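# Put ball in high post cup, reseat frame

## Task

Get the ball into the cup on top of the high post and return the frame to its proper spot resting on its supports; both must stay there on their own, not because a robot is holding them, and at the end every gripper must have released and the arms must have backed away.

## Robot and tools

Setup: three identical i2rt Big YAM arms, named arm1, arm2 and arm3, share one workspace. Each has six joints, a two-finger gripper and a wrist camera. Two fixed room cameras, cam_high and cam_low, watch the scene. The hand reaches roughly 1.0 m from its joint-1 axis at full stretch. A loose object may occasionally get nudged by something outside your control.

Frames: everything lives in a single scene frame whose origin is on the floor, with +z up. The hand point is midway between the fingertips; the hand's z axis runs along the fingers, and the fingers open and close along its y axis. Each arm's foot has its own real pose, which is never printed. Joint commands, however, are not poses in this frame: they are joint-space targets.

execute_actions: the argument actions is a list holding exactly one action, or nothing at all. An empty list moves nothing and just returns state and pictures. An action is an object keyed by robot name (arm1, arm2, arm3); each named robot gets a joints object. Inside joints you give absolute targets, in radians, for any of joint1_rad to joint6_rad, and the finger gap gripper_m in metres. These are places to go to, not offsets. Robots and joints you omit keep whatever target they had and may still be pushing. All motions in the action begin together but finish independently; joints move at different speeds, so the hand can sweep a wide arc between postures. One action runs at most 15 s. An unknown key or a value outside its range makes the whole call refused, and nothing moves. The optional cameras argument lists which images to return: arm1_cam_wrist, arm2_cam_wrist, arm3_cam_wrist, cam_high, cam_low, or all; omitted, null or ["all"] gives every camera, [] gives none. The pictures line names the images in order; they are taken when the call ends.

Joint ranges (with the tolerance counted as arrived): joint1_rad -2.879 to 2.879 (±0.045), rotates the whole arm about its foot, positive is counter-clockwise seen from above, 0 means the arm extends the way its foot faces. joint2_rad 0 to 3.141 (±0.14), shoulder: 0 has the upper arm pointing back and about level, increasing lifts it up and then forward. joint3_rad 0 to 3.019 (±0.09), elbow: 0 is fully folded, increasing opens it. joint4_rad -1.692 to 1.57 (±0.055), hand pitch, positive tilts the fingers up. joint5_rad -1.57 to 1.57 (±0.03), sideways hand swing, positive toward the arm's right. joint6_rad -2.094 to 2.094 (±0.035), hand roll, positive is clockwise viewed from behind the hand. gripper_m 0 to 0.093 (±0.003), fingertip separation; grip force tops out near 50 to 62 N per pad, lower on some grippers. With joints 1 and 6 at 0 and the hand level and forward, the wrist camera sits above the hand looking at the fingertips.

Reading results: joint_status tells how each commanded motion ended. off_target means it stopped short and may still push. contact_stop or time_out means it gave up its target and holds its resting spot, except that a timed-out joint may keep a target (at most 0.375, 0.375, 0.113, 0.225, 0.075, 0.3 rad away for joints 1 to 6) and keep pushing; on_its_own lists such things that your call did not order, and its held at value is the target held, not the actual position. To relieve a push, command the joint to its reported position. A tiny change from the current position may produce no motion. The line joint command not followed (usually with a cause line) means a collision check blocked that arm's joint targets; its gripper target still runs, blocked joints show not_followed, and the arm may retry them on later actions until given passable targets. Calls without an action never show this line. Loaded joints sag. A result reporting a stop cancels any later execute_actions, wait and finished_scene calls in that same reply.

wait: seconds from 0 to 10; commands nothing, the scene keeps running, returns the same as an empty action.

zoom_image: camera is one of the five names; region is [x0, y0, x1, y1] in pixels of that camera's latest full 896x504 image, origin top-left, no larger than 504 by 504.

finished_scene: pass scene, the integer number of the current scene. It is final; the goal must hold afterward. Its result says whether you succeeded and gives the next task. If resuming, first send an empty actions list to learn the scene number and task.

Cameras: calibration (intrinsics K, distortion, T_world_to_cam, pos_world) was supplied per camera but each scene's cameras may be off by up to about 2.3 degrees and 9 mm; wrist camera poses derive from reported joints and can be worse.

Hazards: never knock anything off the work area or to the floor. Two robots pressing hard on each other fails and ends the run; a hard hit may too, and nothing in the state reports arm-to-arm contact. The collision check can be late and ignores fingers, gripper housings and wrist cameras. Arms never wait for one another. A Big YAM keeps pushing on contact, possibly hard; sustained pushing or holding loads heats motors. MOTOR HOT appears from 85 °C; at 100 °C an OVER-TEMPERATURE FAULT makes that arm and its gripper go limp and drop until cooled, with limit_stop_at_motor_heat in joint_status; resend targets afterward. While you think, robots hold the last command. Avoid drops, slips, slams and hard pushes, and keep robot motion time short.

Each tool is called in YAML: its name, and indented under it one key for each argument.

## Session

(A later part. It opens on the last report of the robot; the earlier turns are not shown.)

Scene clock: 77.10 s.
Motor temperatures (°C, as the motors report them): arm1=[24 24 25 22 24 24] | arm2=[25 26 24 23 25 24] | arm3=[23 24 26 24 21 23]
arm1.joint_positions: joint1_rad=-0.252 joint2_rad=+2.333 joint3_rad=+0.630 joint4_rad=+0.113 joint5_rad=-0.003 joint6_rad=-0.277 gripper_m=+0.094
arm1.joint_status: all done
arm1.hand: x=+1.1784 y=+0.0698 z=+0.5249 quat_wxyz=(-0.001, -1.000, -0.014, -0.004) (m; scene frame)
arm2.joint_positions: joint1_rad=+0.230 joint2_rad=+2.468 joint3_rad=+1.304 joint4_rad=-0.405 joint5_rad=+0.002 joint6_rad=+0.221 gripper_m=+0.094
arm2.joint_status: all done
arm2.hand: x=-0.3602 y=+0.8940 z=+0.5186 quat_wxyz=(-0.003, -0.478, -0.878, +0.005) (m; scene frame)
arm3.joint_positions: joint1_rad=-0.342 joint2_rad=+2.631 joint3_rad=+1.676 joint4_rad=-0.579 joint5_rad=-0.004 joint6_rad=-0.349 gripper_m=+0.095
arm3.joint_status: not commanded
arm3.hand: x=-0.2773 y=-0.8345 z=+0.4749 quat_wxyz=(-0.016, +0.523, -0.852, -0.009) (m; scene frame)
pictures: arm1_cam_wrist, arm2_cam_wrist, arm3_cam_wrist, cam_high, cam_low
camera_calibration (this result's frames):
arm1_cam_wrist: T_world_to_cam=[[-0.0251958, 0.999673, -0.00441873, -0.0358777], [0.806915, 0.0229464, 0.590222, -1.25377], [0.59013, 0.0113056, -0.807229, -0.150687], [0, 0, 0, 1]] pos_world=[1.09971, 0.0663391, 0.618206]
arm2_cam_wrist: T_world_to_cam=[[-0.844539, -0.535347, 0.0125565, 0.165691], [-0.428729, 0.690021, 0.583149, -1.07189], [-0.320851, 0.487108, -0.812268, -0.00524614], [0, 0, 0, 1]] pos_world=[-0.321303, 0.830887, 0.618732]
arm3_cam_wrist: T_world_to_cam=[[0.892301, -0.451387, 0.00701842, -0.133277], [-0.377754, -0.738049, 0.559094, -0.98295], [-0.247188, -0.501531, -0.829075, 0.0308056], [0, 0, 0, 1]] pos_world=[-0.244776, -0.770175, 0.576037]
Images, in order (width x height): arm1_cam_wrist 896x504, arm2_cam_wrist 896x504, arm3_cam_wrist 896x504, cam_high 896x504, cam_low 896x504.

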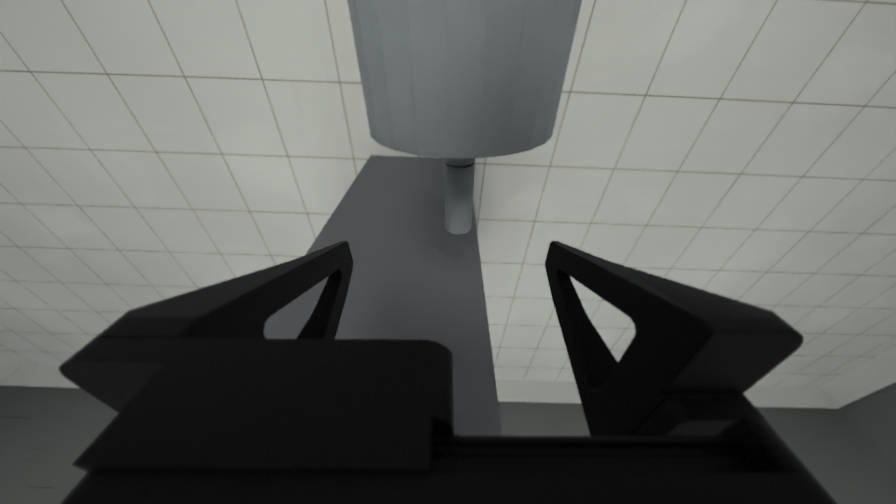

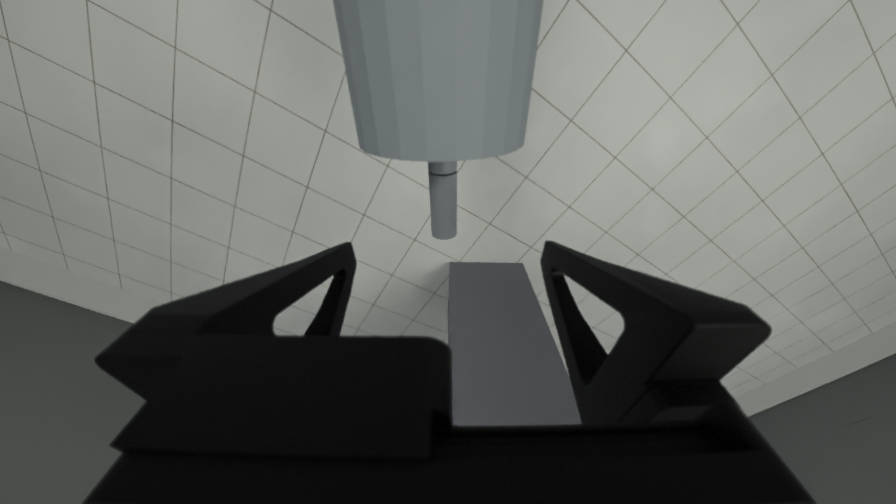

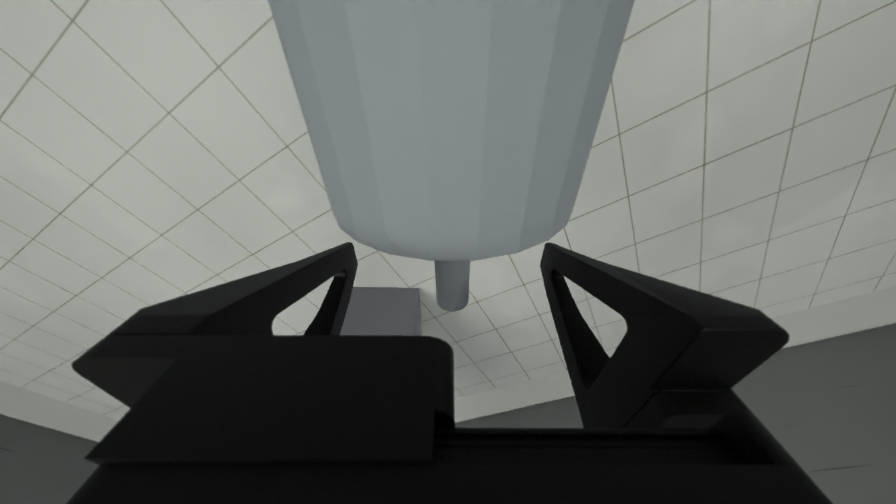

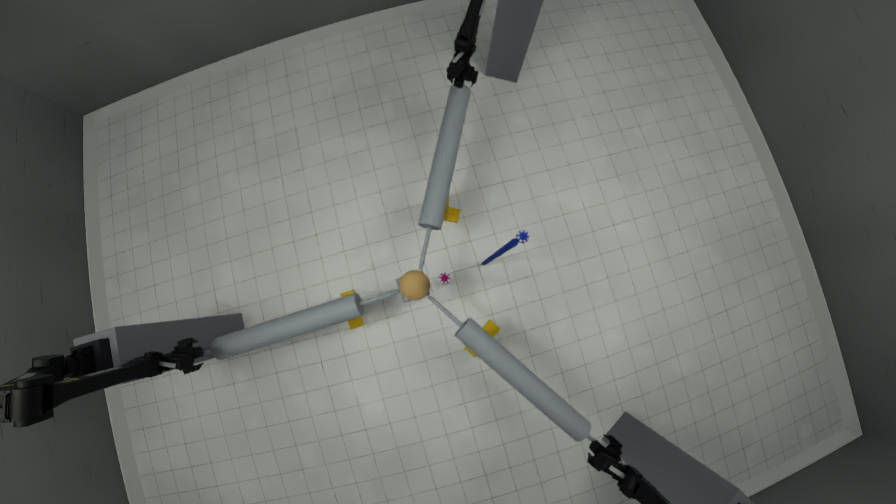

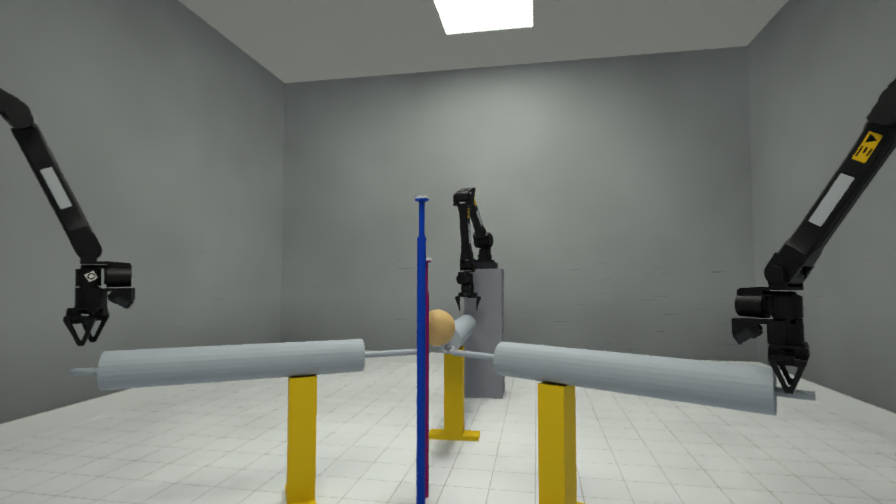

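execute_actions:
  actions:
    - {"arm1":{"joints":{"joint1_rad":-0.275,"joint2_rad":2.59,"joint4_rad":0.25}},"arm2":{"joints":{"joint1_rad":0.245,"joint2_rad":2.65,"joint4_rad":-0.34}},"arm3":{"joints":{"joint2_rad":2.69}}}
  cameras: []

execute_actions:
  actions:
    - {"arm1":{"joints":{"joint3_rad":0.76,"joint4_rad":0.27}},"arm2":{"joints":{"joint3_rad":1.40,"joint4_rad":-0.31}}}

Scene clock: 81.40 s.
Motor temperatures (°C, as the motors report them): arm1=[24 24 25 22 24 24] | arm2=[25 27 24 23 25 24] | arm3=[23 24 25 24 21 23]
arm1.joint_positions: joint1_rad=-0.266 joint2_rad=+2.602 joint3_rad=+0.638 joint4_rad=+0.234 joint5_rad=-0.003 joint6_rad=-0.277 gripper_m=+0.094
arm1.joint_status: all done
arm1.hand: x=+1.2570 y=+0.0529 z=+0.4621 quat_wxyz=(-0.019, -0.997, -0.007, -0.071) (m; scene frame)
arm2.joint_positions: joint1_rad=+0.230 joint2_rad=+2.651 joint3_rad=+1.295 joint4_rad=-0.354 joint5_rad=+0.002 joint6_rad=+0.221 gripper_m=+0.094
arm2.joint_status: all done
arm2.hand: x=-0.4146 y=+0.9465 z=+0.4336 quat_wxyz=(+0.064, -0.477, -0.876, -0.014) (m; scene frame)
arm3.joint_positions: joint1_rad=-0.342 joint2_rad=+2.656 joint3_rad=+1.676 joint4_rad=-0.579 joint5_rad=-0.004 joint6_rad=-0.349 gripper_m=+0.095
arm3.joint_status: all done
arm3.hand: x=-0.2854 y=-0.8419 z=+0.4604 quat_wxyz=(-0.004, +0.523, -0.853, -0.007) (m; scene frame)
pictures: none
No camera images: the call's "cameras" was empty. Leave "cameras" out to get every camera's image.

Scene clock: 82.23 s.
Motor temperatures (°C, as the motors report them): arm1=[24 24 25 22 24 24] | arm2=[25 27 24 23 25 24] | arm3=[23 24 25 24 21 23]
arm1.joint_positions: joint1_rad=-0.266 joint2_rad=+2.598 joint3_rad=+0.766 joint4_rad=+0.260 joint5_rad=-0.003 joint6_rad=-0.277 gripper_m=+0.094
arm1.joint_status: all done
arm1.hand: x=+1.1735 y=+0.0754 z=+0.4454 quat_wxyz=(+0.002, -1.000, -0.007, +0.005) (m; scene frame)
arm2.joint_positions: joint1_rad=+0.230 joint2_rad=+2.641 joint3_rad=+1.392 joint4_rad=-0.322 joint5_rad=+0.002 joint6_rad=+0.221 gripper_m=+0.094
arm2.joint_status: all done
arm2.hand: x=-0.3634 y=+0.8964 z=+0.4459 quat_wxyz=(-0.002, -0.478, -0.878, +0.005) (m; scene frame)
arm3.joint_positions: joint1_rad=-0.342 joint2_rad=+2.656 joint3_rad=+1.676 joint4_rad=-0.579 joint5_rad=-0.004 joint6_rad=-0.349 gripper_m=+0.095
arm3.joint_status: not commanded
arm3.hand: x=-0.2854 y=-0.8419 z=+0.4604 quat_wxyz=(-0.004, +0.523, -0.853, -0.007) (m; scene frame)
pictures: arm1_cam_wrist, arm2_cam_wrist, arm3_cam_wrist, cam_high, cam_low
camera_calibration (this result's frames):
arm1_cam_wrist: T_world_to_cam=[[-0.0115696, 0.999933, 0.000955702, -0.06038], [0.817886, 0.00891343, 0.575311, -1.20821], [0.575263, 0.0074378, -0.817934, -0.189533], [0, 0, 0, 1]] pos_world=[1.09651, 0.0725549, 0.540127]
arm2_cam_wrist: T_world_to_cam=[[-0.844529, -0.535353, 0.0129912, 0.165019], [-0.427925, 0.689247, 0.584653, -1.03219], [-0.32195, 0.488197, -0.811179, -0.0683471], [0, 0, 0, 1]] pos_world=[-0.324343, 0.833146, 0.545889]
arm3_cam_wrist: T_world_to_cam=[[0.892432, -0.451179, -0.00152117, -0.125174], [-0.367312, -0.728495, 0.578254, -0.981083], [-0.262004, -0.515493, -0.815856, -0.00901665], [0, 0, 0, 1]] pos_world=[-0.251017, -0.775838, 0.559768]
Images, in order (width x height): arm1_cam_wrist 896x504, arm2_cam_wrist 896x504, arm3_cam_wrist 896x504, cam_high 896x504, cam_low 896x504.

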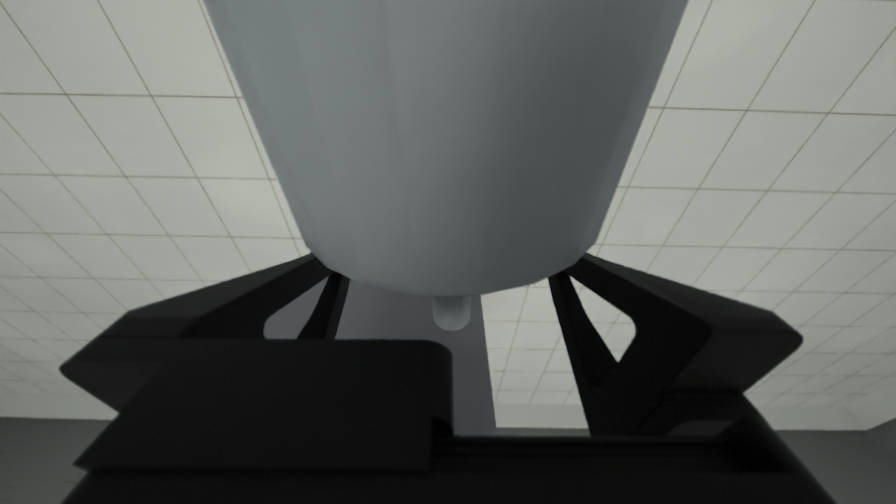

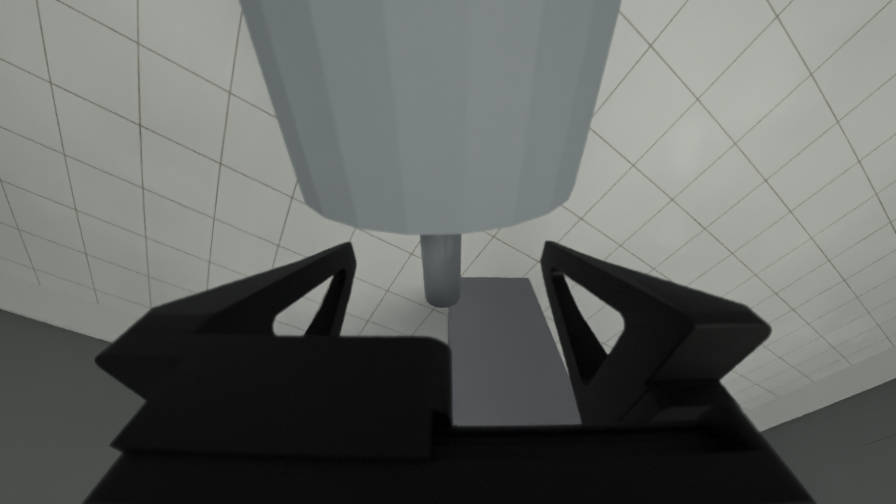

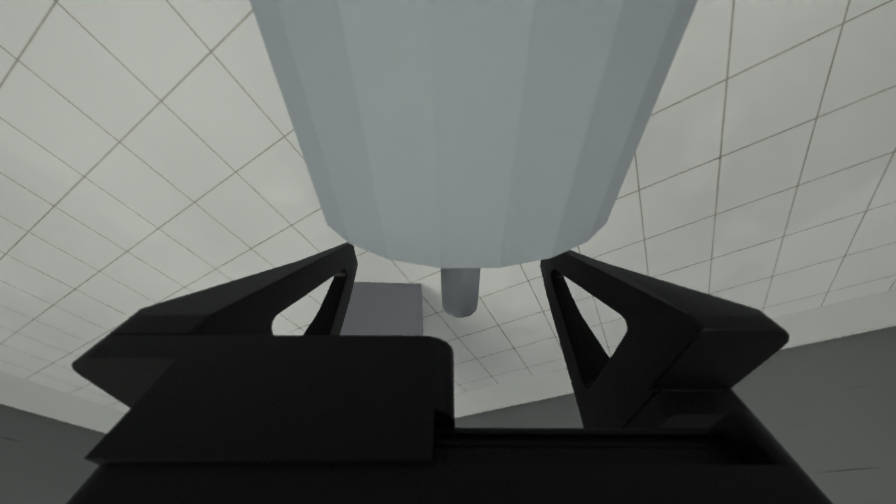

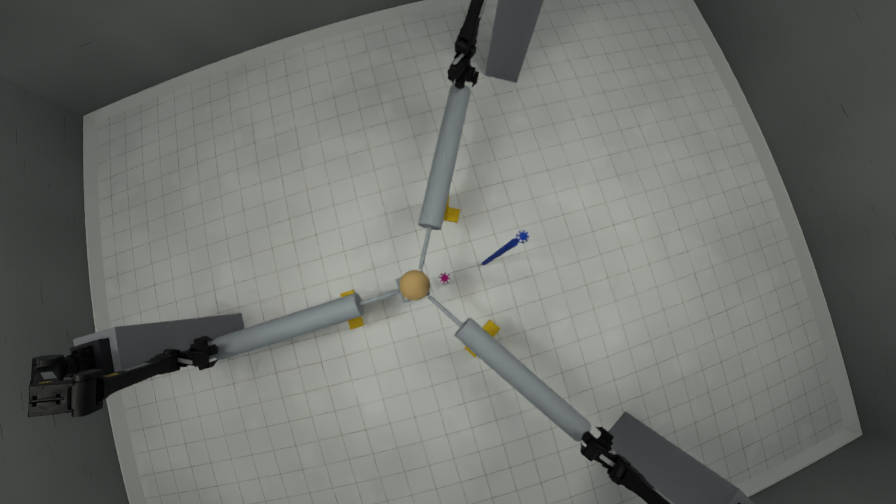

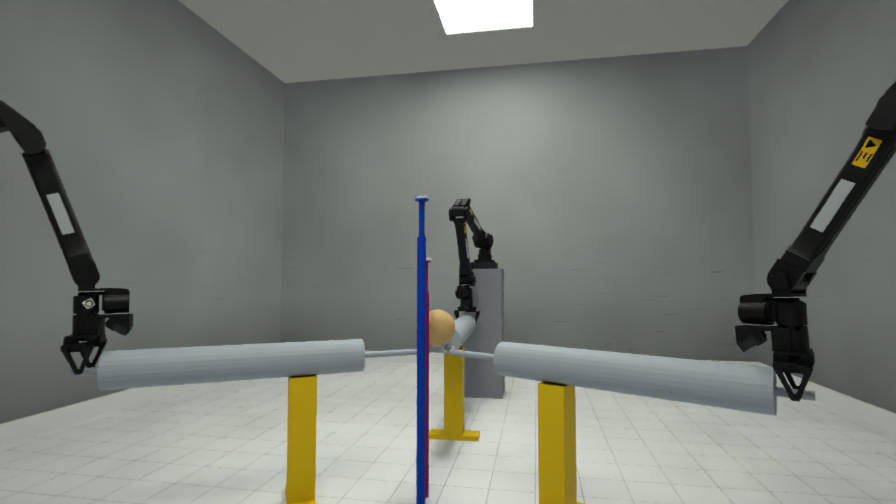

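execute_actions:
  actions:
    - {"arm1":{"joints":{"joint2_rad":2.645,"joint4_rad":0.30}},"arm2":{"joints":{"joint1_rad":0.255,"joint2_rad":2.71,"joint3_rad":1.435,"joint4_rad":-0.28}},"arm3":{"joints":{"joint1_rad":-0.368,"joint2_rad":2.72,"joint4_rad":-0.54}}}
  cameras: ["arm1_cam_wrist","arm2_cam_wrist","arm3_cam_wrist","cam_low"]

Scene clock: 86.50 s.
Motor temperatures (°C, as the motors report them): arm1=[24 24 25 22 24 24] | arm2=[25 27 23 23 25 24] | arm3=[23 24 25 24 21 23]
arm1.joint_positions: joint1_rad=-0.266 joint2_rad=+2.636 joint3_rad=+0.766 joint4_rad=+0.283 joint5_rad=-0.003 joint6_rad=-0.277 gripper_m=+0.094
arm1.joint_status: all done
arm1.hand: x=+1.1855 y=+0.0722 z=+0.4355 quat_wxyz=(+0.000, -1.000, -0.007, -0.002) (m; scene frame)
arm2.joint_positions: joint1_rad=+0.240 joint2_rad=+2.697 joint3_rad=+1.419 joint4_rad=-0.296 joint5_rad=+0.002 joint6_rad=+0.221 gripper_m=+0.094
arm2.joint_status: all done
arm2.hand: x=-0.3632 y=+0.9030 z=+0.4221 quat_wxyz=(-0.001, -0.474, -0.881, +0.005) (m; scene frame)
arm3.joint_positions: joint1_rad=-0.356 joint2_rad=+2.687 joint3_rad=+1.676 joint4_rad=-0.552 joint5_rad=-0.003 joint6_rad=-0.349 gripper_m=+0.095
arm3.joint_status: all done
arm3.hand: x=-0.2856 y=-0.8529 z=+0.4423 quat_wxyz=(-0.002, +0.517, -0.856, -0.006) (m; scene frame)
pictures: arm1_cam_wrist, arm2_cam_wrist, arm3_cam_wrist, cam_low
camera_calibration (this result's frames):
arm1_cam_wrist: T_world_to_cam=[[-0.011502, 0.999929, -0.0029595, -0.055416], [0.809752, 0.0110508, 0.586668, -1.20779], [0.586659, 0.00435137, -0.809822, -0.221355], [0, 0, 0, 1]] pos_world=[1.10723, 0.0697222, 0.529149]
arm2_cam_wrist: T_world_to_cam=[[-0.839163, -0.54371, 0.0136016, 0.178237], [-0.433702, 0.68405, 0.586497, -1.02088], [-0.328188, 0.486267, -0.809837, -0.0919077], [0, 0, 0, 1]] pos_world=[-0.323353, 0.839936, 0.52189]
arm3_cam_wrist: T_world_to_cam=[[0.886336, -0.463035, -0.0026256, -0.141342], [-0.375299, -0.72169, 0.581648, -0.976696], [-0.271219, -0.51455, -0.813436, -0.032396], [0, 0, 0, 1]] pos_world=[-0.250063, -0.786987, 0.54137]
Images, in order (width x height): arm1_cam_wrist 896x504, arm2_cam_wrist 896x504, arm3_cam_wrist 896x504, cam_low 896x504.

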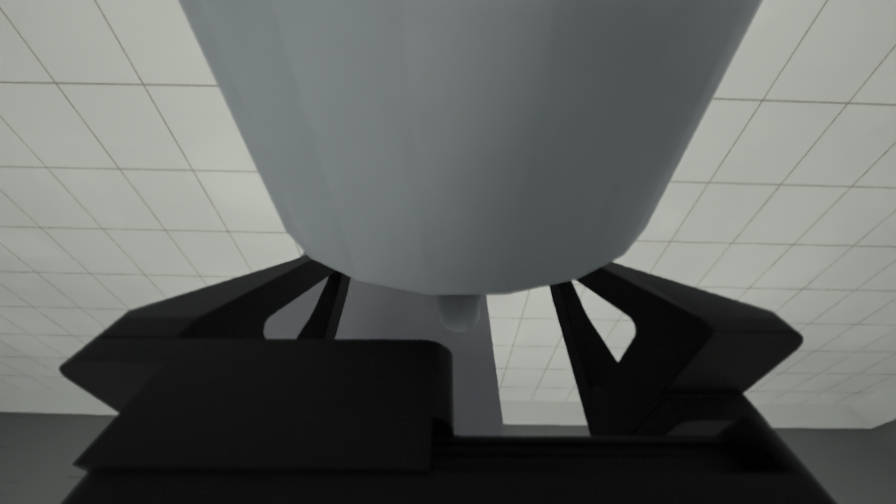

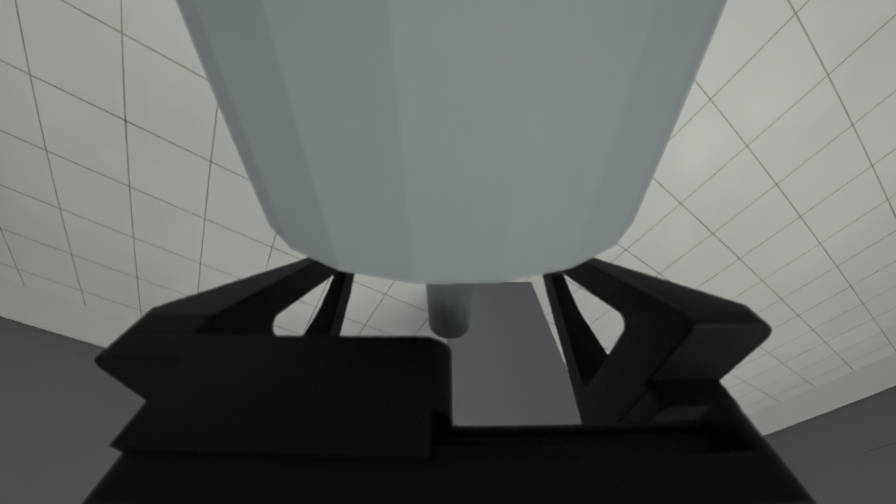

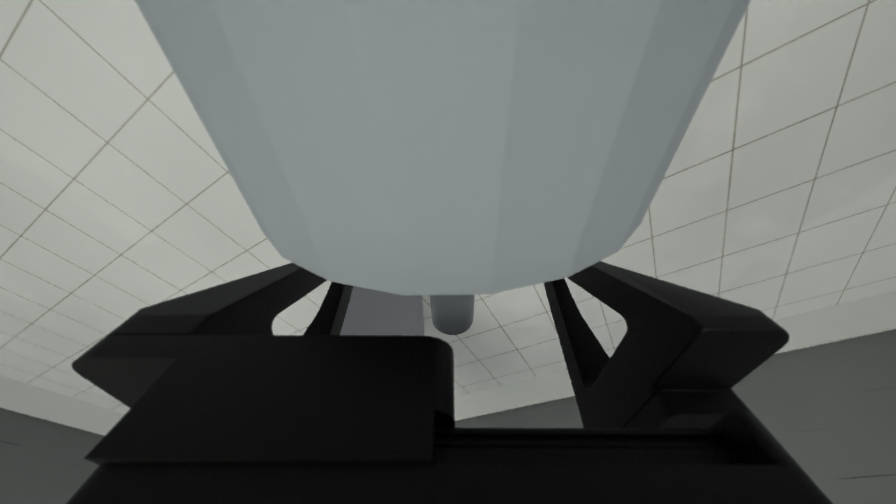

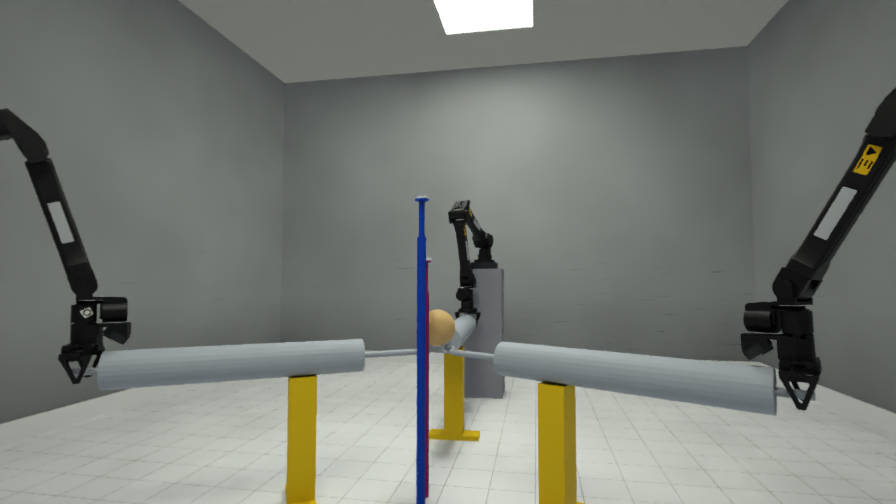

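execute_actions:
  actions:
    - {"arm1":{"joints":{"gripper_m":0,"joint1_rad":-0.283,"joint6_rad":-0.31}},"arm2":{"joints":{"gripper_m":0,"joint1_rad":0.24,"joint6_rad":0.245}},"arm3":{"joints":{"gripper_m":0,"joint1_rad":-0.356,"joint6_rad":-0.36}}}
  cameras: []

execute_actions:
  actions:
    - {"arm1":{"joints":{"joint2_rad":2.55,"joint3_rad":0.718,"joint4_rad":0.27}},"arm2":{"joints":{"joint2_rad":2.625,"joint3_rad":1.377,"joint4_rad":-0.315}},"arm3":{"joints":{"joint2_rad":2.62,"joint3_rad":1.64,"joint4_rad":-0.58}}}
  cameras: []

execute_actions:
  actions:
    - {"arm1":{"joints":{"joint2_rad":2.47,"joint3_rad":0.673,"joint4_rad":0.23}},"arm2":{"joints":{"joint2_rad":2.56,"joint3_rad":1.34,"joint4_rad":-0.34}},"arm3":{"joints":{"joint2_rad":2.56,"joint3_rad":1.61,"joint4_rad":-0.61}}}
  cameras: ["cam_high","cam_low"]

Scene clock: 101.67 s.
Motor temperatures (°C, as the motors report them): arm1=[24 24 25 22 24 24] | arm2=[25 27 23 23 25 24] | arm3=[23 25 25 24 21 23]
arm1.joint_positions: joint1_rad=-0.273 joint2_rad=+2.636 joint3_rad=+0.766 joint4_rad=+0.285 joint5_rad=+0.002 joint6_rad=-0.298 gripper_m=+0.018
arm1.joint_status: gripper_m off_target (ended at +0.018, target +0.000); the others done
arm1.hand: x=+1.1859 y=+0.0751 z=+0.4355 quat_wxyz=(+0.002, -1.000, -0.014, -0.001) (m; scene frame)
arm2.joint_positions: joint1_rad=+0.240 joint2_rad=+2.697 joint3_rad=+1.419 joint4_rad=-0.295 joint5_rad=+0.000 joint6_rad=+0.231 gripper_m=+0.018
arm2.joint_status: gripper_m off_target (ended at +0.018, target +0.000); the others done
arm2.hand: x=-0.3628 y=+0.9031 z=+0.4221 quat_wxyz=(-0.002, -0.478, -0.878, +0.004) (m; scene frame)
arm3.joint_positions: joint1_rad=-0.356 joint2_rad=+2.687 joint3_rad=+1.676 joint4_rad=-0.551 joint5_rad=-0.002 joint6_rad=-0.365 gripper_m=+0.019
arm3.joint_status: gripper_m off_target (ended at +0.019, target +0.000); the others done
arm3.hand: x=-0.2855 y=-0.8531 z=+0.4422 quat_wxyz=(-0.002, +0.524, -0.852, -0.005) (m; scene frame)
pictures: none
No camera images: the call's "cameras" was empty. Leave "cameras" out to get every camera's image.

Scene clock: 102.43 s.
Motor temperatures (°C, as the motors report them): arm1=[24 24 25 22 24 24] | arm2=[25 27 23 23 25 24] | arm3=[23 25 25 24 21 23]
arm1.joint_positions: joint1_rad=-0.273 joint2_rad=+2.588 joint3_rad=+0.740 joint4_rad=+0.279 joint5_rad=-0.002 joint6_rad=-0.298 gripper_m=+0.018
arm1.joint_status: all done
arm1.hand: x=+1.1810 y=+0.0757 z=+0.4505 quat_wxyz=(+0.003, -1.000, -0.014, +0.006) (m; scene frame)
arm2.joint_positions: joint1_rad=+0.238 joint2_rad=+2.660 joint3_rad=+1.384 joint4_rad=-0.297 joint5_rad=+0.003 joint6_rad=+0.230 gripper_m=+0.018
arm2.joint_status: all done
arm2.hand: x=-0.3663 y=+0.9045 z=+0.4361 quat_wxyz=(-0.001, -0.478, -0.878, +0.005) (m; scene frame)
arm3.joint_positions: joint1_rad=-0.349 joint2_rad=+2.669 joint3_rad=+1.655 joint4_rad=-0.551 joint5_rad=-0.007 joint6_rad=-0.363 gripper_m=+0.019
arm3.joint_status: all done
arm3.hand: x=-0.2912 y=-0.8520 z=+0.4485 quat_wxyz=(-0.001, +0.526, -0.851, -0.008) (m; scene frame)
pictures: none
No camera images: the call's "cameras" was empty. Leave "cameras" out to get every camera's image.

Scene clock: 103.20 s.
Motor temperatures (°C, as the motors report them): arm1=[24 24 25 22 24 24] | arm2=[25 27 23 23 25 24] | arm3=[23 25 25 24 21 23]
arm1.joint_positions: joint1_rad=-0.273 joint2_rad=+2.501 joint3_rad=+0.688 joint4_rad=+0.241 joint5_rad=-0.002 joint6_rad=-0.298 gripper_m=+0.018
arm1.joint_status: all done
arm1.hand: x=+1.1825 y=+0.0752 z=+0.4776 quat_wxyz=(+0.002, -1.000, -0.014, +0.005) (m; scene frame)
arm2.joint_positions: joint1_rad=+0.237 joint2_rad=+2.589 joint3_rad=+1.343 joint4_rad=-0.327 joint5_rad=-0.001 joint6_rad=+0.229 gripper_m=+0.018
arm2.joint_status: all done
arm2.hand: x=-0.3648 y=+0.9041 z=+0.4651 quat_wxyz=(-0.002, -0.478, -0.878, +0.003) (m; scene frame)
arm3.joint_positions: joint1_rad=-0.348 joint2_rad=+2.604 joint3_rad=+1.620 joint4_rad=-0.587 joint5_rad=-0.003 joint6_rad=-0.362 gripper_m=+0.019
arm3.joint_status: all done
arm3.hand: x=-0.2907 y=-0.8519 z=+0.4784 quat_wxyz=(+0.001, +0.526, -0.851, -0.005) (m; scene frame)
pictures: cam_high, cam_low
Images, in order (width x height): cam_high 896x504, cam_low 896x504.

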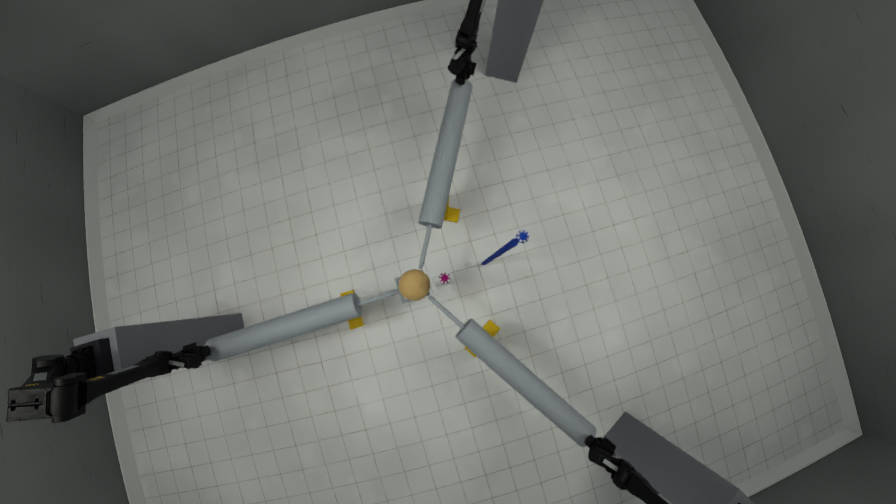

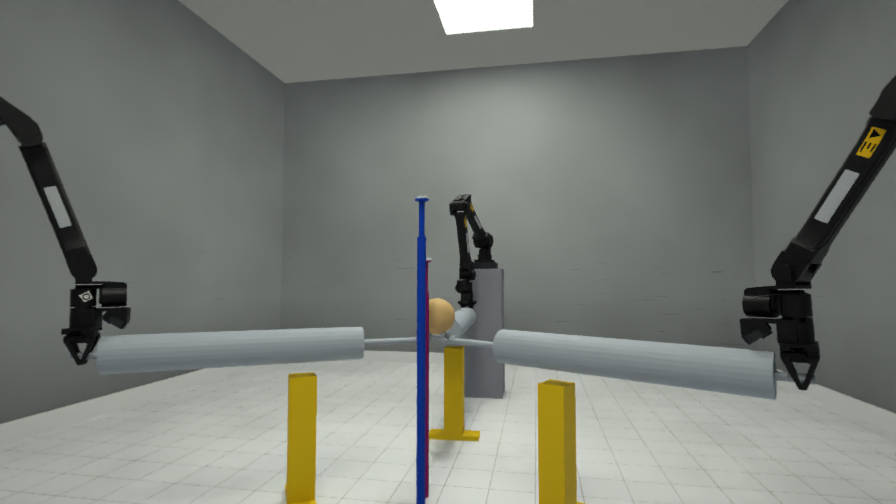

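Works. Try 5 cm steps with bias.

execute_actions:
  actions:
    - {"arm1":{"joints":{"joint2_rad":2.295,"joint3_rad":0.595,"joint4_rad":0.13}},"arm2":{"joints":{"joint2_rad":2.44,"joint3_rad":1.276,"joint4_rad":-0.40}},"arm3":{"joints":{"joint2_rad":2.445,"joint3_rad":1.561,"joint4_rad":-0.67}}}
  cameras: []

execute_actions:
  actions:
    - {"arm1":{"joints":{"joint2_rad":2.105,"joint3_rad":0.54,"joint4_rad":0}},"arm2":{"joints":{"joint2_rad":2.32,"joint3_rad":1.23,"joint4_rad":-0.47}},"arm3":{"joints":{"joint2_rad":2.345,"joint3_rad":1.53,"joint4_rad":-0.74}}}
  cameras: ["cam_high","cam_low","arm1_cam_wrist"]

Scene clock: 108.10 s.
Motor temperatures (°C, as the motors report them): arm1=[24 24 25 22 24 24] | arm2=[25 27 23 23 25 24] | arm3=[23 26 25 24 21 23]
arm1.joint_positions: joint1_rad=-0.273 joint2_rad=+2.319 joint3_rad=+0.602 joint4_rad=+0.142 joint5_rad=+0.000 joint6_rad=-0.298 gripper_m=+0.018
arm1.joint_status: all done
arm1.hand: x=+1.1848 y=+0.0748 z=+0.5301 quat_wxyz=(+0.003, -1.000, -0.014, +0.003) (m; scene frame)
arm2.joint_positions: joint1_rad=+0.237 joint2_rad=+2.461 joint3_rad=+1.279 joint4_rad=-0.388 joint5_rad=-0.002 joint6_rad=+0.229 gripper_m=+0.018
arm2.joint_status: all done
arm2.hand: x=-0.3630 y=+0.9026 z=+0.5185 quat_wxyz=(-0.003, -0.478, -0.878, +0.003) (m; scene frame)
arm3.joint_positions: joint1_rad=-0.350 joint2_rad=+2.485 joint3_rad=+1.564 joint4_rad=-0.654 joint5_rad=-0.002 joint6_rad=-0.361 gripper_m=+0.019
arm3.joint_status: all done
arm3.hand: x=-0.2896 y=-0.8535 z=+0.5339 quat_wxyz=(+0.004, +0.524, -0.851, -0.004) (m; scene frame)
pictures: none
No camera images: the call's "cameras" was empty. Leave "cameras" out to get every camera's image.

Scene clock: 109.03 s.
Motor temperatures (°C, as the motors report them): arm1=[24 24 25 22 24 24] | arm2=[25 27 23 23 25 24] | arm3=[23 26 25 24 21 23]
arm1.joint_positions: joint1_rad=-0.274 joint2_rad=+2.128 joint3_rad=+0.541 joint4_rad=+0.013 joint5_rad=+0.002 joint6_rad=-0.298 gripper_m=+0.018
arm1.joint_status: all done
arm1.hand: x=+1.1851 y=+0.0749 z=+0.5801 quat_wxyz=(+0.004, -1.000, -0.014, +0.004) (m; scene frame)
arm2.joint_positions: joint1_rad=+0.237 joint2_rad=+2.343 joint3_rad=+1.232 joint4_rad=-0.459 joint5_rad=-0.003 joint6_rad=+0.229 gripper_m=+0.018
arm2.joint_status: all done
arm2.hand: x=-0.3623 y=+0.9026 z=+0.5680 quat_wxyz=(-0.004, -0.478, -0.878, +0.003) (m; scene frame)
arm3.joint_positions: joint1_rad=-0.349 joint2_rad=+2.389 joint3_rad=+1.532 joint4_rad=-0.724 joint5_rad=-0.004 joint6_rad=-0.361 gripper_m=+0.019
arm3.joint_status: all done
arm3.hand: x=-0.2907 y=-0.8536 z=+0.5816 quat_wxyz=(+0.007, +0.525, -0.851, -0.004) (m; scene frame)
pictures: arm1_cam_wrist, cam_high, cam_low
camera_calibration (this result's frames):
arm1_cam_wrist: T_world_to_cam=[[-0.025254, 0.999669, 0.00482085, -0.0458393], [0.815697, 0.017818, 0.578206, -1.29491], [0.577929, 0.0185343, -0.815877, -0.0911965], [0, 0, 0, 1]] pos_world=[1.1078, 0.0705872, 0.67454]
Images, in order (width x height): arm1_cam_wrist 896x504, cam_high 896x504, cam_low 896x504.

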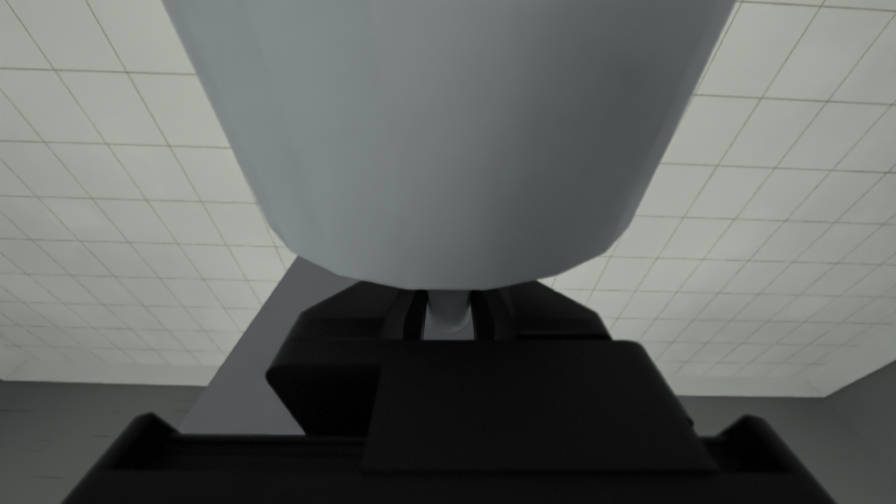

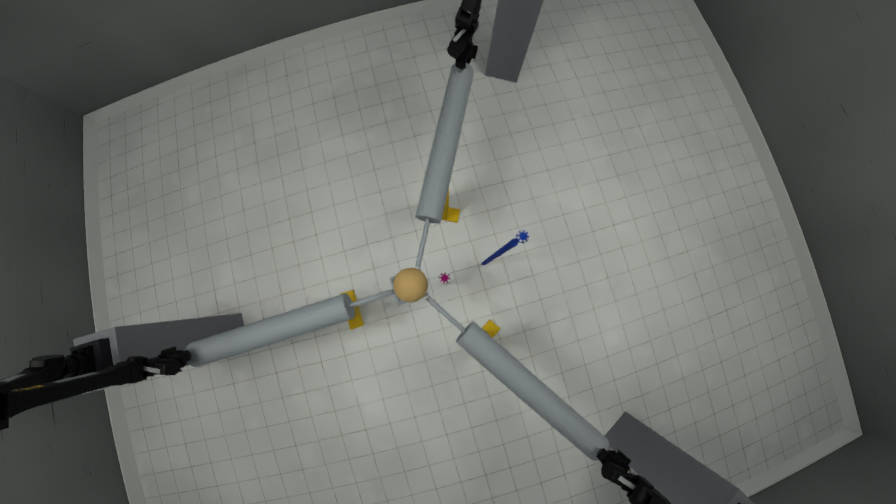

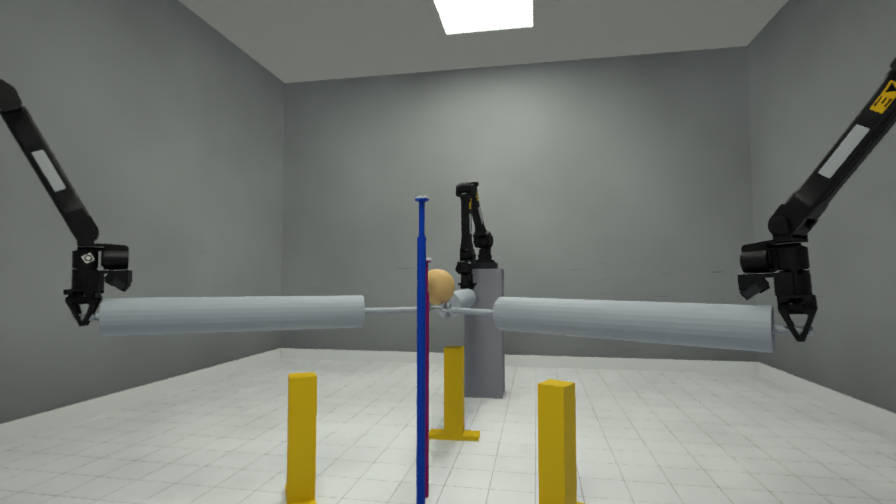

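execute_actions:
  actions:
    - {"arm1":{"joints":{"joint2_rad":1.9,"joint3_rad":0.506,"joint4_rad":-0.17}},"arm2":{"joints":{"joint2_rad":2.205,"joint3_rad":1.2,"joint4_rad":-0.557}},"arm3":{"joints":{"joint2_rad":2.24,"joint3_rad":1.515,"joint4_rad":-0.82}}}
  cameras: []

execute_actions:
  actions:
    - {"arm1":{"joints":{"joint2_rad":1.7,"joint3_rad":0.5,"joint4_rad":-0.36}},"arm2":{"joints":{"joint2_rad":2.095,"joint3_rad":1.19,"joint4_rad":-0.653}},"arm3":{"joints":{"joint2_rad":2.153,"joint3_rad":1.525,"joint4_rad":-0.908}}}
  cameras: []

execute_actions:
  actions:
    - {"arm1":{"joints":{"joint2_rad":1.52,"joint3_rad":0.535,"joint4_rad":-0.562}},"arm2":{"joints":{"joint2_rad":1.993,"joint3_rad":1.2,"joint4_rad":-0.76}},"arm3":{"joints":{"joint2_rad":2.077,"joint3_rad":1.56,"joint4_rad":-1.004}}}
  cameras: []

execute_actions:
  actions:
    - {"arm1":{"joints":{"joint2_rad":1.363,"joint3_rad":0.585,"joint4_rad":-0.762}},"arm2":{"joints":{"joint2_rad":1.903,"joint3_rad":1.24,"joint4_rad":-0.87}},"arm3":{"joints":{"joint2_rad":2.012,"joint3_rad":1.60,"joint4_rad":-1.106}}}
  cameras: ["cam_high","cam_low"]

Scene clock: 119.37 s.
Motor temperatures (°C, as the motors report them): arm1=[24 24 24 22 23 24] | arm2=[25 28 23 23 25 24] | arm3=[23 26 25 24 21 23]
arm1.joint_positions: joint1_rad=-0.274 joint2_rad=+1.922 joint3_rad=+0.504 joint4_rad=-0.156 joint5_rad=+0.002 joint6_rad=-0.299 gripper_m=+0.018
arm1.joint_status: all done
arm1.hand: x=+1.1853 y=+0.0749 z=+0.6313 quat_wxyz=(+0.004, -1.000, -0.014, +0.003) (m; scene frame)
arm2.joint_positions: joint1_rad=+0.237 joint2_rad=+2.226 joint3_rad=+1.203 joint4_rad=-0.546 joint5_rad=-0.003 joint6_rad=+0.229 gripper_m=+0.018
arm2.joint_status: all done
arm2.hand: x=-0.3617 y=+0.9023 z=+0.6189 quat_wxyz=(-0.004, -0.478, -0.878, +0.003) (m; scene frame)
arm3.joint_positions: joint1_rad=-0.349 joint2_rad=+2.285 joint3_rad=+1.512 joint4_rad=-0.811 joint5_rad=-0.006 joint6_rad=-0.361 gripper_m=+0.019
arm3.joint_status: all done
arm3.hand: x=-0.2917 y=-0.8540 z=+0.6355 quat_wxyz=(+0.009, +0.525, -0.851, -0.005) (m; scene frame)
pictures: none
No camera images: the call's "cameras" was empty. Leave "cameras" out to get every camera's image.

Scene clock: 120.30 s.
Motor temperatures (°C, as the motors report them): arm1=[24 24 24 22 23 24] | arm2=[25 28 23 23 25 24] | arm3=[23 26 25 24 21 23]
arm1.joint_positions: joint1_rad=-0.276 joint2_rad=+1.722 joint3_rad=+0.493 joint4_rad=-0.346 joint5_rad=+0.004 joint6_rad=-0.299 gripper_m=+0.018
arm1.joint_status: all done
arm1.hand: x=+1.1862 y=+0.0751 z=+0.6808 quat_wxyz=(+0.005, -1.000, -0.014, +0.003) (m; scene frame)
arm2.joint_positions: joint1_rad=+0.237 joint2_rad=+2.117 joint3_rad=+1.191 joint4_rad=-0.643 joint5_rad=-0.003 joint6_rad=+0.229 gripper_m=+0.018
arm2.joint_status: all done
arm2.hand: x=-0.3609 y=+0.9021 z=+0.6693 quat_wxyz=(-0.004, -0.478, -0.878, +0.003) (m; scene frame)
arm3.joint_positions: joint1_rad=-0.349 joint2_rad=+2.201 joint3_rad=+1.512 joint4_rad=-0.899 joint5_rad=-0.007 joint6_rad=-0.361 gripper_m=+0.019
arm3.joint_status: all done
arm3.hand: x=-0.2922 y=-0.8546 z=+0.6839 quat_wxyz=(+0.011, +0.525, -0.851, -0.005) (m; scene frame)
pictures: none
No camera images: the call's "cameras" was empty. Leave "cameras" out to get every camera's image.

Scene clock: 121.20 s.
Motor temperatures (°C, as the motors report them): arm1=[24 24 24 22 23 24] | arm2=[25 28 23 23 25 24] | arm3=[23 27 25 24 21 23]
arm1.joint_positions: joint1_rad=-0.276 joint2_rad=+1.536 joint3_rad=+0.507 joint4_rad=-0.541 joint5_rad=+0.002 joint6_rad=-0.299 gripper_m=+0.018
arm1.joint_status: all done
arm1.hand: x=+1.1858 y=+0.0746 z=+0.7302 quat_wxyz=(+0.004, -1.000, -0.014, +0.006) (m; scene frame)
arm2.joint_positions: joint1_rad=+0.237 joint2_rad=+2.013 joint3_rad=+1.191 joint4_rad=-0.744 joint5_rad=+0.001 joint6_rad=+0.229 gripper_m=+0.018
arm2.joint_status: all done
arm2.hand: x=-0.3615 y=+0.9023 z=+0.7197 quat_wxyz=(-0.005, -0.478, -0.878, +0.005) (m; scene frame)
arm3.joint_positions: joint1_rad=-0.347 joint2_rad=+2.118 joint3_rad=+1.514 joint4_rad=-0.982 joint5_rad=-0.012 joint6_rad=-0.361 gripper_m=+0.019
arm3.joint_status: all done
arm3.hand: x=-0.2951 y=-0.8555 z=+0.7321 quat_wxyz=(+0.010, +0.526, -0.850, -0.008) (m; scene frame)
pictures: none
No camera images: the call's "cameras" was empty. Leave "cameras" out to get every camera's image.

Scene clock: 122.17 s.
Motor temperatures (°C, as the motors report them): arm1=[24 24 25 22 23 24] | arm2=[25 28 23 23 25 24] | arm3=[23 27 26 24 21 23]
arm1.joint_positions: joint1_rad=-0.276 joint2_rad=+1.376 joint3_rad=+0.546 joint4_rad=-0.735 joint5_rad=+0.005 joint6_rad=-0.299 gripper_m=+0.018
arm1.joint_status: all done
arm1.hand: x=+1.1859 y=+0.0751 z=+0.7795 quat_wxyz=(+0.007, -1.000, -0.014, +0.008) (m; scene frame)
arm2.joint_positions: joint1_rad=+0.237 joint2_rad=+1.922 joint3_rad=+1.203 joint4_rad=-0.842 joint5_rad=+0.000 joint6_rad=+0.229 gripper_m=+0.018
arm2.joint_status: all done
arm2.hand: x=-0.3617 y=+0.9033 z=+0.7669 quat_wxyz=(-0.008, -0.478, -0.878, +0.006) (m; scene frame)
arm3.joint_positions: joint1_rad=-0.345 joint2_rad=+2.057 joint3_rad=+1.546 joint4_rad=-1.084 joint5_rad=-0.016 joint6_rad=-0.361 gripper_m=+0.019
arm3.joint_status: all done
arm3.hand: x=-0.2974 y=-0.8553 z=+0.7769 quat_wxyz=(+0.015, +0.527, -0.850, -0.009) (m; scene frame)
pictures: cam_high, cam_low
Images, in order (width x height): cam_high 896x504, cam_low 896x504.

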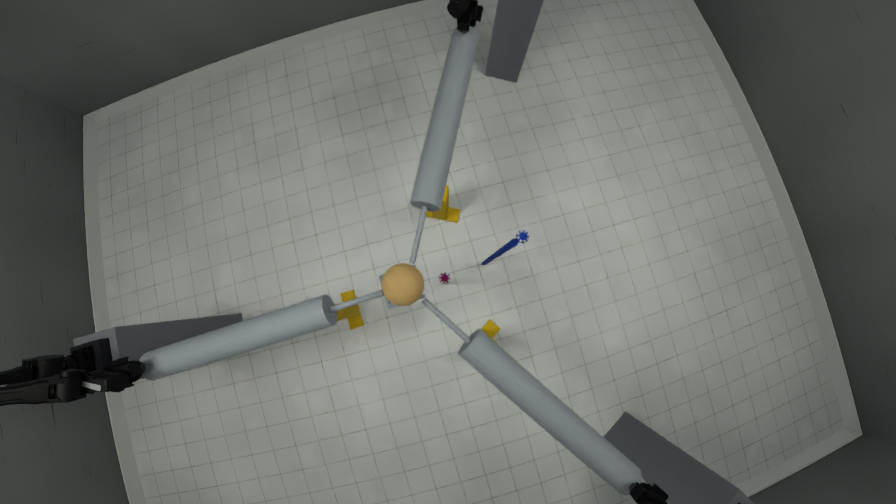

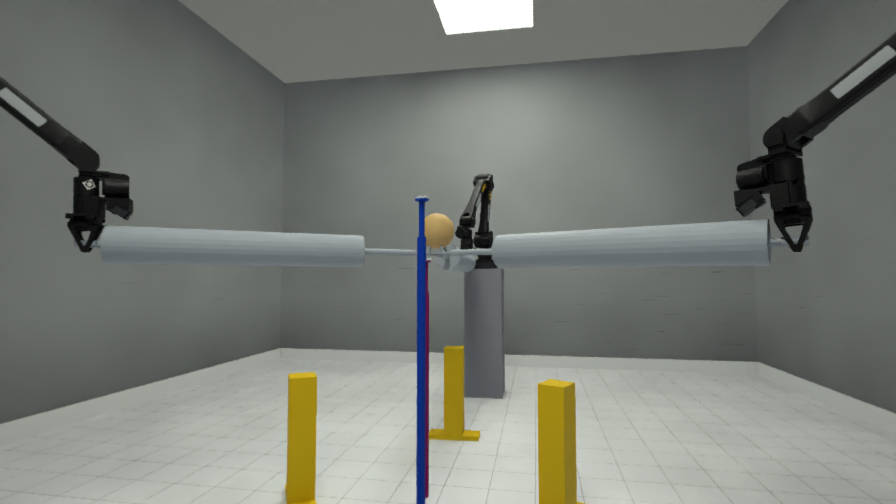

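execute_actions:
  actions:
    - {"arm1":{"joints":{"joint1_rad":-0.205,"joint2_rad":1.41,"joint3_rad":0.80,"joint4_rad":-0.94,"joint6_rad":-0.225}},"arm2":{"joints":{"joint1_rad":0.132,"joint2_rad":1.745,"joint3_rad":1.135,"joint4_rad":-0.95,"joint6_rad":0.12}},"arm3":{"joints":{"joint1_rad":-0.28,"joint2_rad":1.845,"joint3_rad":1.45,"joint4_rad":-1.14,"joint6_rad":-0.285}}}
  cameras: []

execute_actions:
  actions:
    - {"arm1":{"joints":{"joint1_rad":-0.16,"joint2_rad":1.48,"joint3_rad":1.03,"joint4_rad":-1.10,"joint6_rad":-0.18}},"arm2":{"joints":{"joint1_rad":0.019,"joint2_rad":1.605,"joint3_rad":1.10,"joint4_rad":-1.055,"joint6_rad":0.008}},"arm3":{"joints":{"joint1_rad":-0.2,"joint2_rad":1.695,"joint3_rad":1.372,"joint4_rad":-1.22,"joint6_rad":-0.207}}}
  cameras: ["cam_high","cam_low"]

Scene clock: 141.63 s.
Motor temperatures (°C, as the motors report them): arm1=[24 24 27 22 23 24] | arm2=[25 28 26 23 25 24] | arm3=[23 27 30 24 22 23]
arm1.joint_positions: joint1_rad=-0.218 joint2_rad=+1.420 joint3_rad=+0.753 joint4_rad=-0.912 joint5_rad=+0.007 joint6_rad=-0.242 gripper_m=+0.018
arm1.joint_status: all done
arm1.hand: x=+1.1280 y=+0.0717 z=+0.8257 quat_wxyz=(+0.006, -1.000, -0.014, +0.001) (m; scene frame)
arm2.joint_positions: joint1_rad=+0.137 joint2_rad=+1.763 joint3_rad=+1.133 joint4_rad=-0.938 joint5_rad=-0.002 joint6_rad=+0.124 gripper_m=+0.018
arm2.joint_status: all done
arm2.hand: x=-0.4216 y=+0.8969 z=+0.8201 quat_wxyz=(-0.004, -0.476, -0.879, +0.004) (m; scene frame)
arm3.joint_positions: joint1_rad=-0.278 joint2_rad=+1.885 joint3_rad=+1.432 joint4_rad=-1.145 joint5_rad=-0.009 joint6_rad=-0.296 gripper_m=+0.019
arm3.joint_status: all done
arm3.hand: x=-0.3551 y=-0.8619 z=+0.8334 quat_wxyz=(+0.015, +0.528, -0.849, -0.004) (m; scene frame)
pictures: none
No camera images: the call's "cameras" was empty. Leave "cameras" out to get every camera's image.

Scene clock: 142.83 s.
Motor temperatures (°C, as the motors report them): arm1=[24 24 27 22 23 24] | arm2=[25 28 26 23 25 24] | arm3=[23 27 30 24 22 23]
arm1.joint_positions: joint1_rad=-0.171 joint2_rad=+1.496 joint3_rad=+0.971 joint4_rad=-1.071 joint5_rad=+0.005 joint6_rad=-0.194 gripper_m=+0.018
arm1.joint_status: all done
arm1.hand: x=+1.0707 y=+0.0649 z=+0.8692 quat_wxyz=(+0.004, -1.000, -0.014, -0.007) (m; scene frame)
arm2.joint_positions: joint1_rad=+0.027 joint2_rad=+1.625 joint3_rad=+1.098 joint4_rad=-1.042 joint5_rad=+0.002 joint6_rad=+0.014 gripper_m=+0.018
arm2.joint_status: all done
arm2.hand: x=-0.4797 y=+0.8902 z=+0.8689 quat_wxyz=(-0.003, -0.476, -0.879, +0.006) (m; scene frame)
arm3.joint_positions: joint1_rad=-0.199 joint2_rad=+1.730 joint3_rad=+1.351 joint4_rad=-1.227 joint5_rad=-0.009 joint6_rad=-0.219 gripper_m=+0.019
arm3.joint_status: all done
arm3.hand: x=-0.4153 y=-0.8696 z=+0.8836 quat_wxyz=(+0.020, +0.528, -0.849, -0.002) (m; scene frame)
pictures: cam_high, cam_low
Images, in order (width x height): cam_high 896x504, cam_low 896x504.

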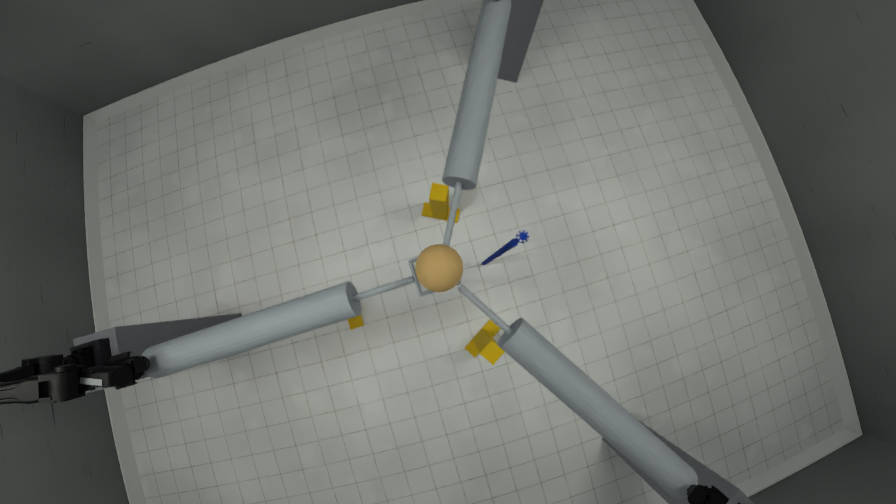

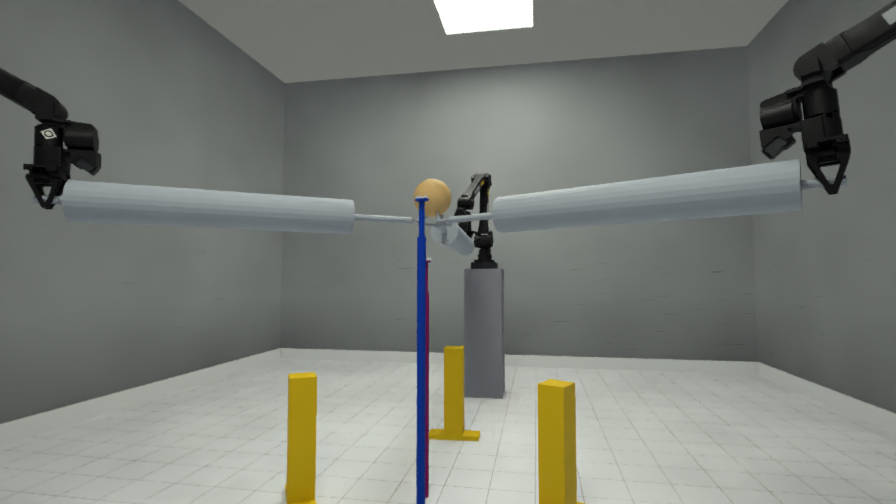

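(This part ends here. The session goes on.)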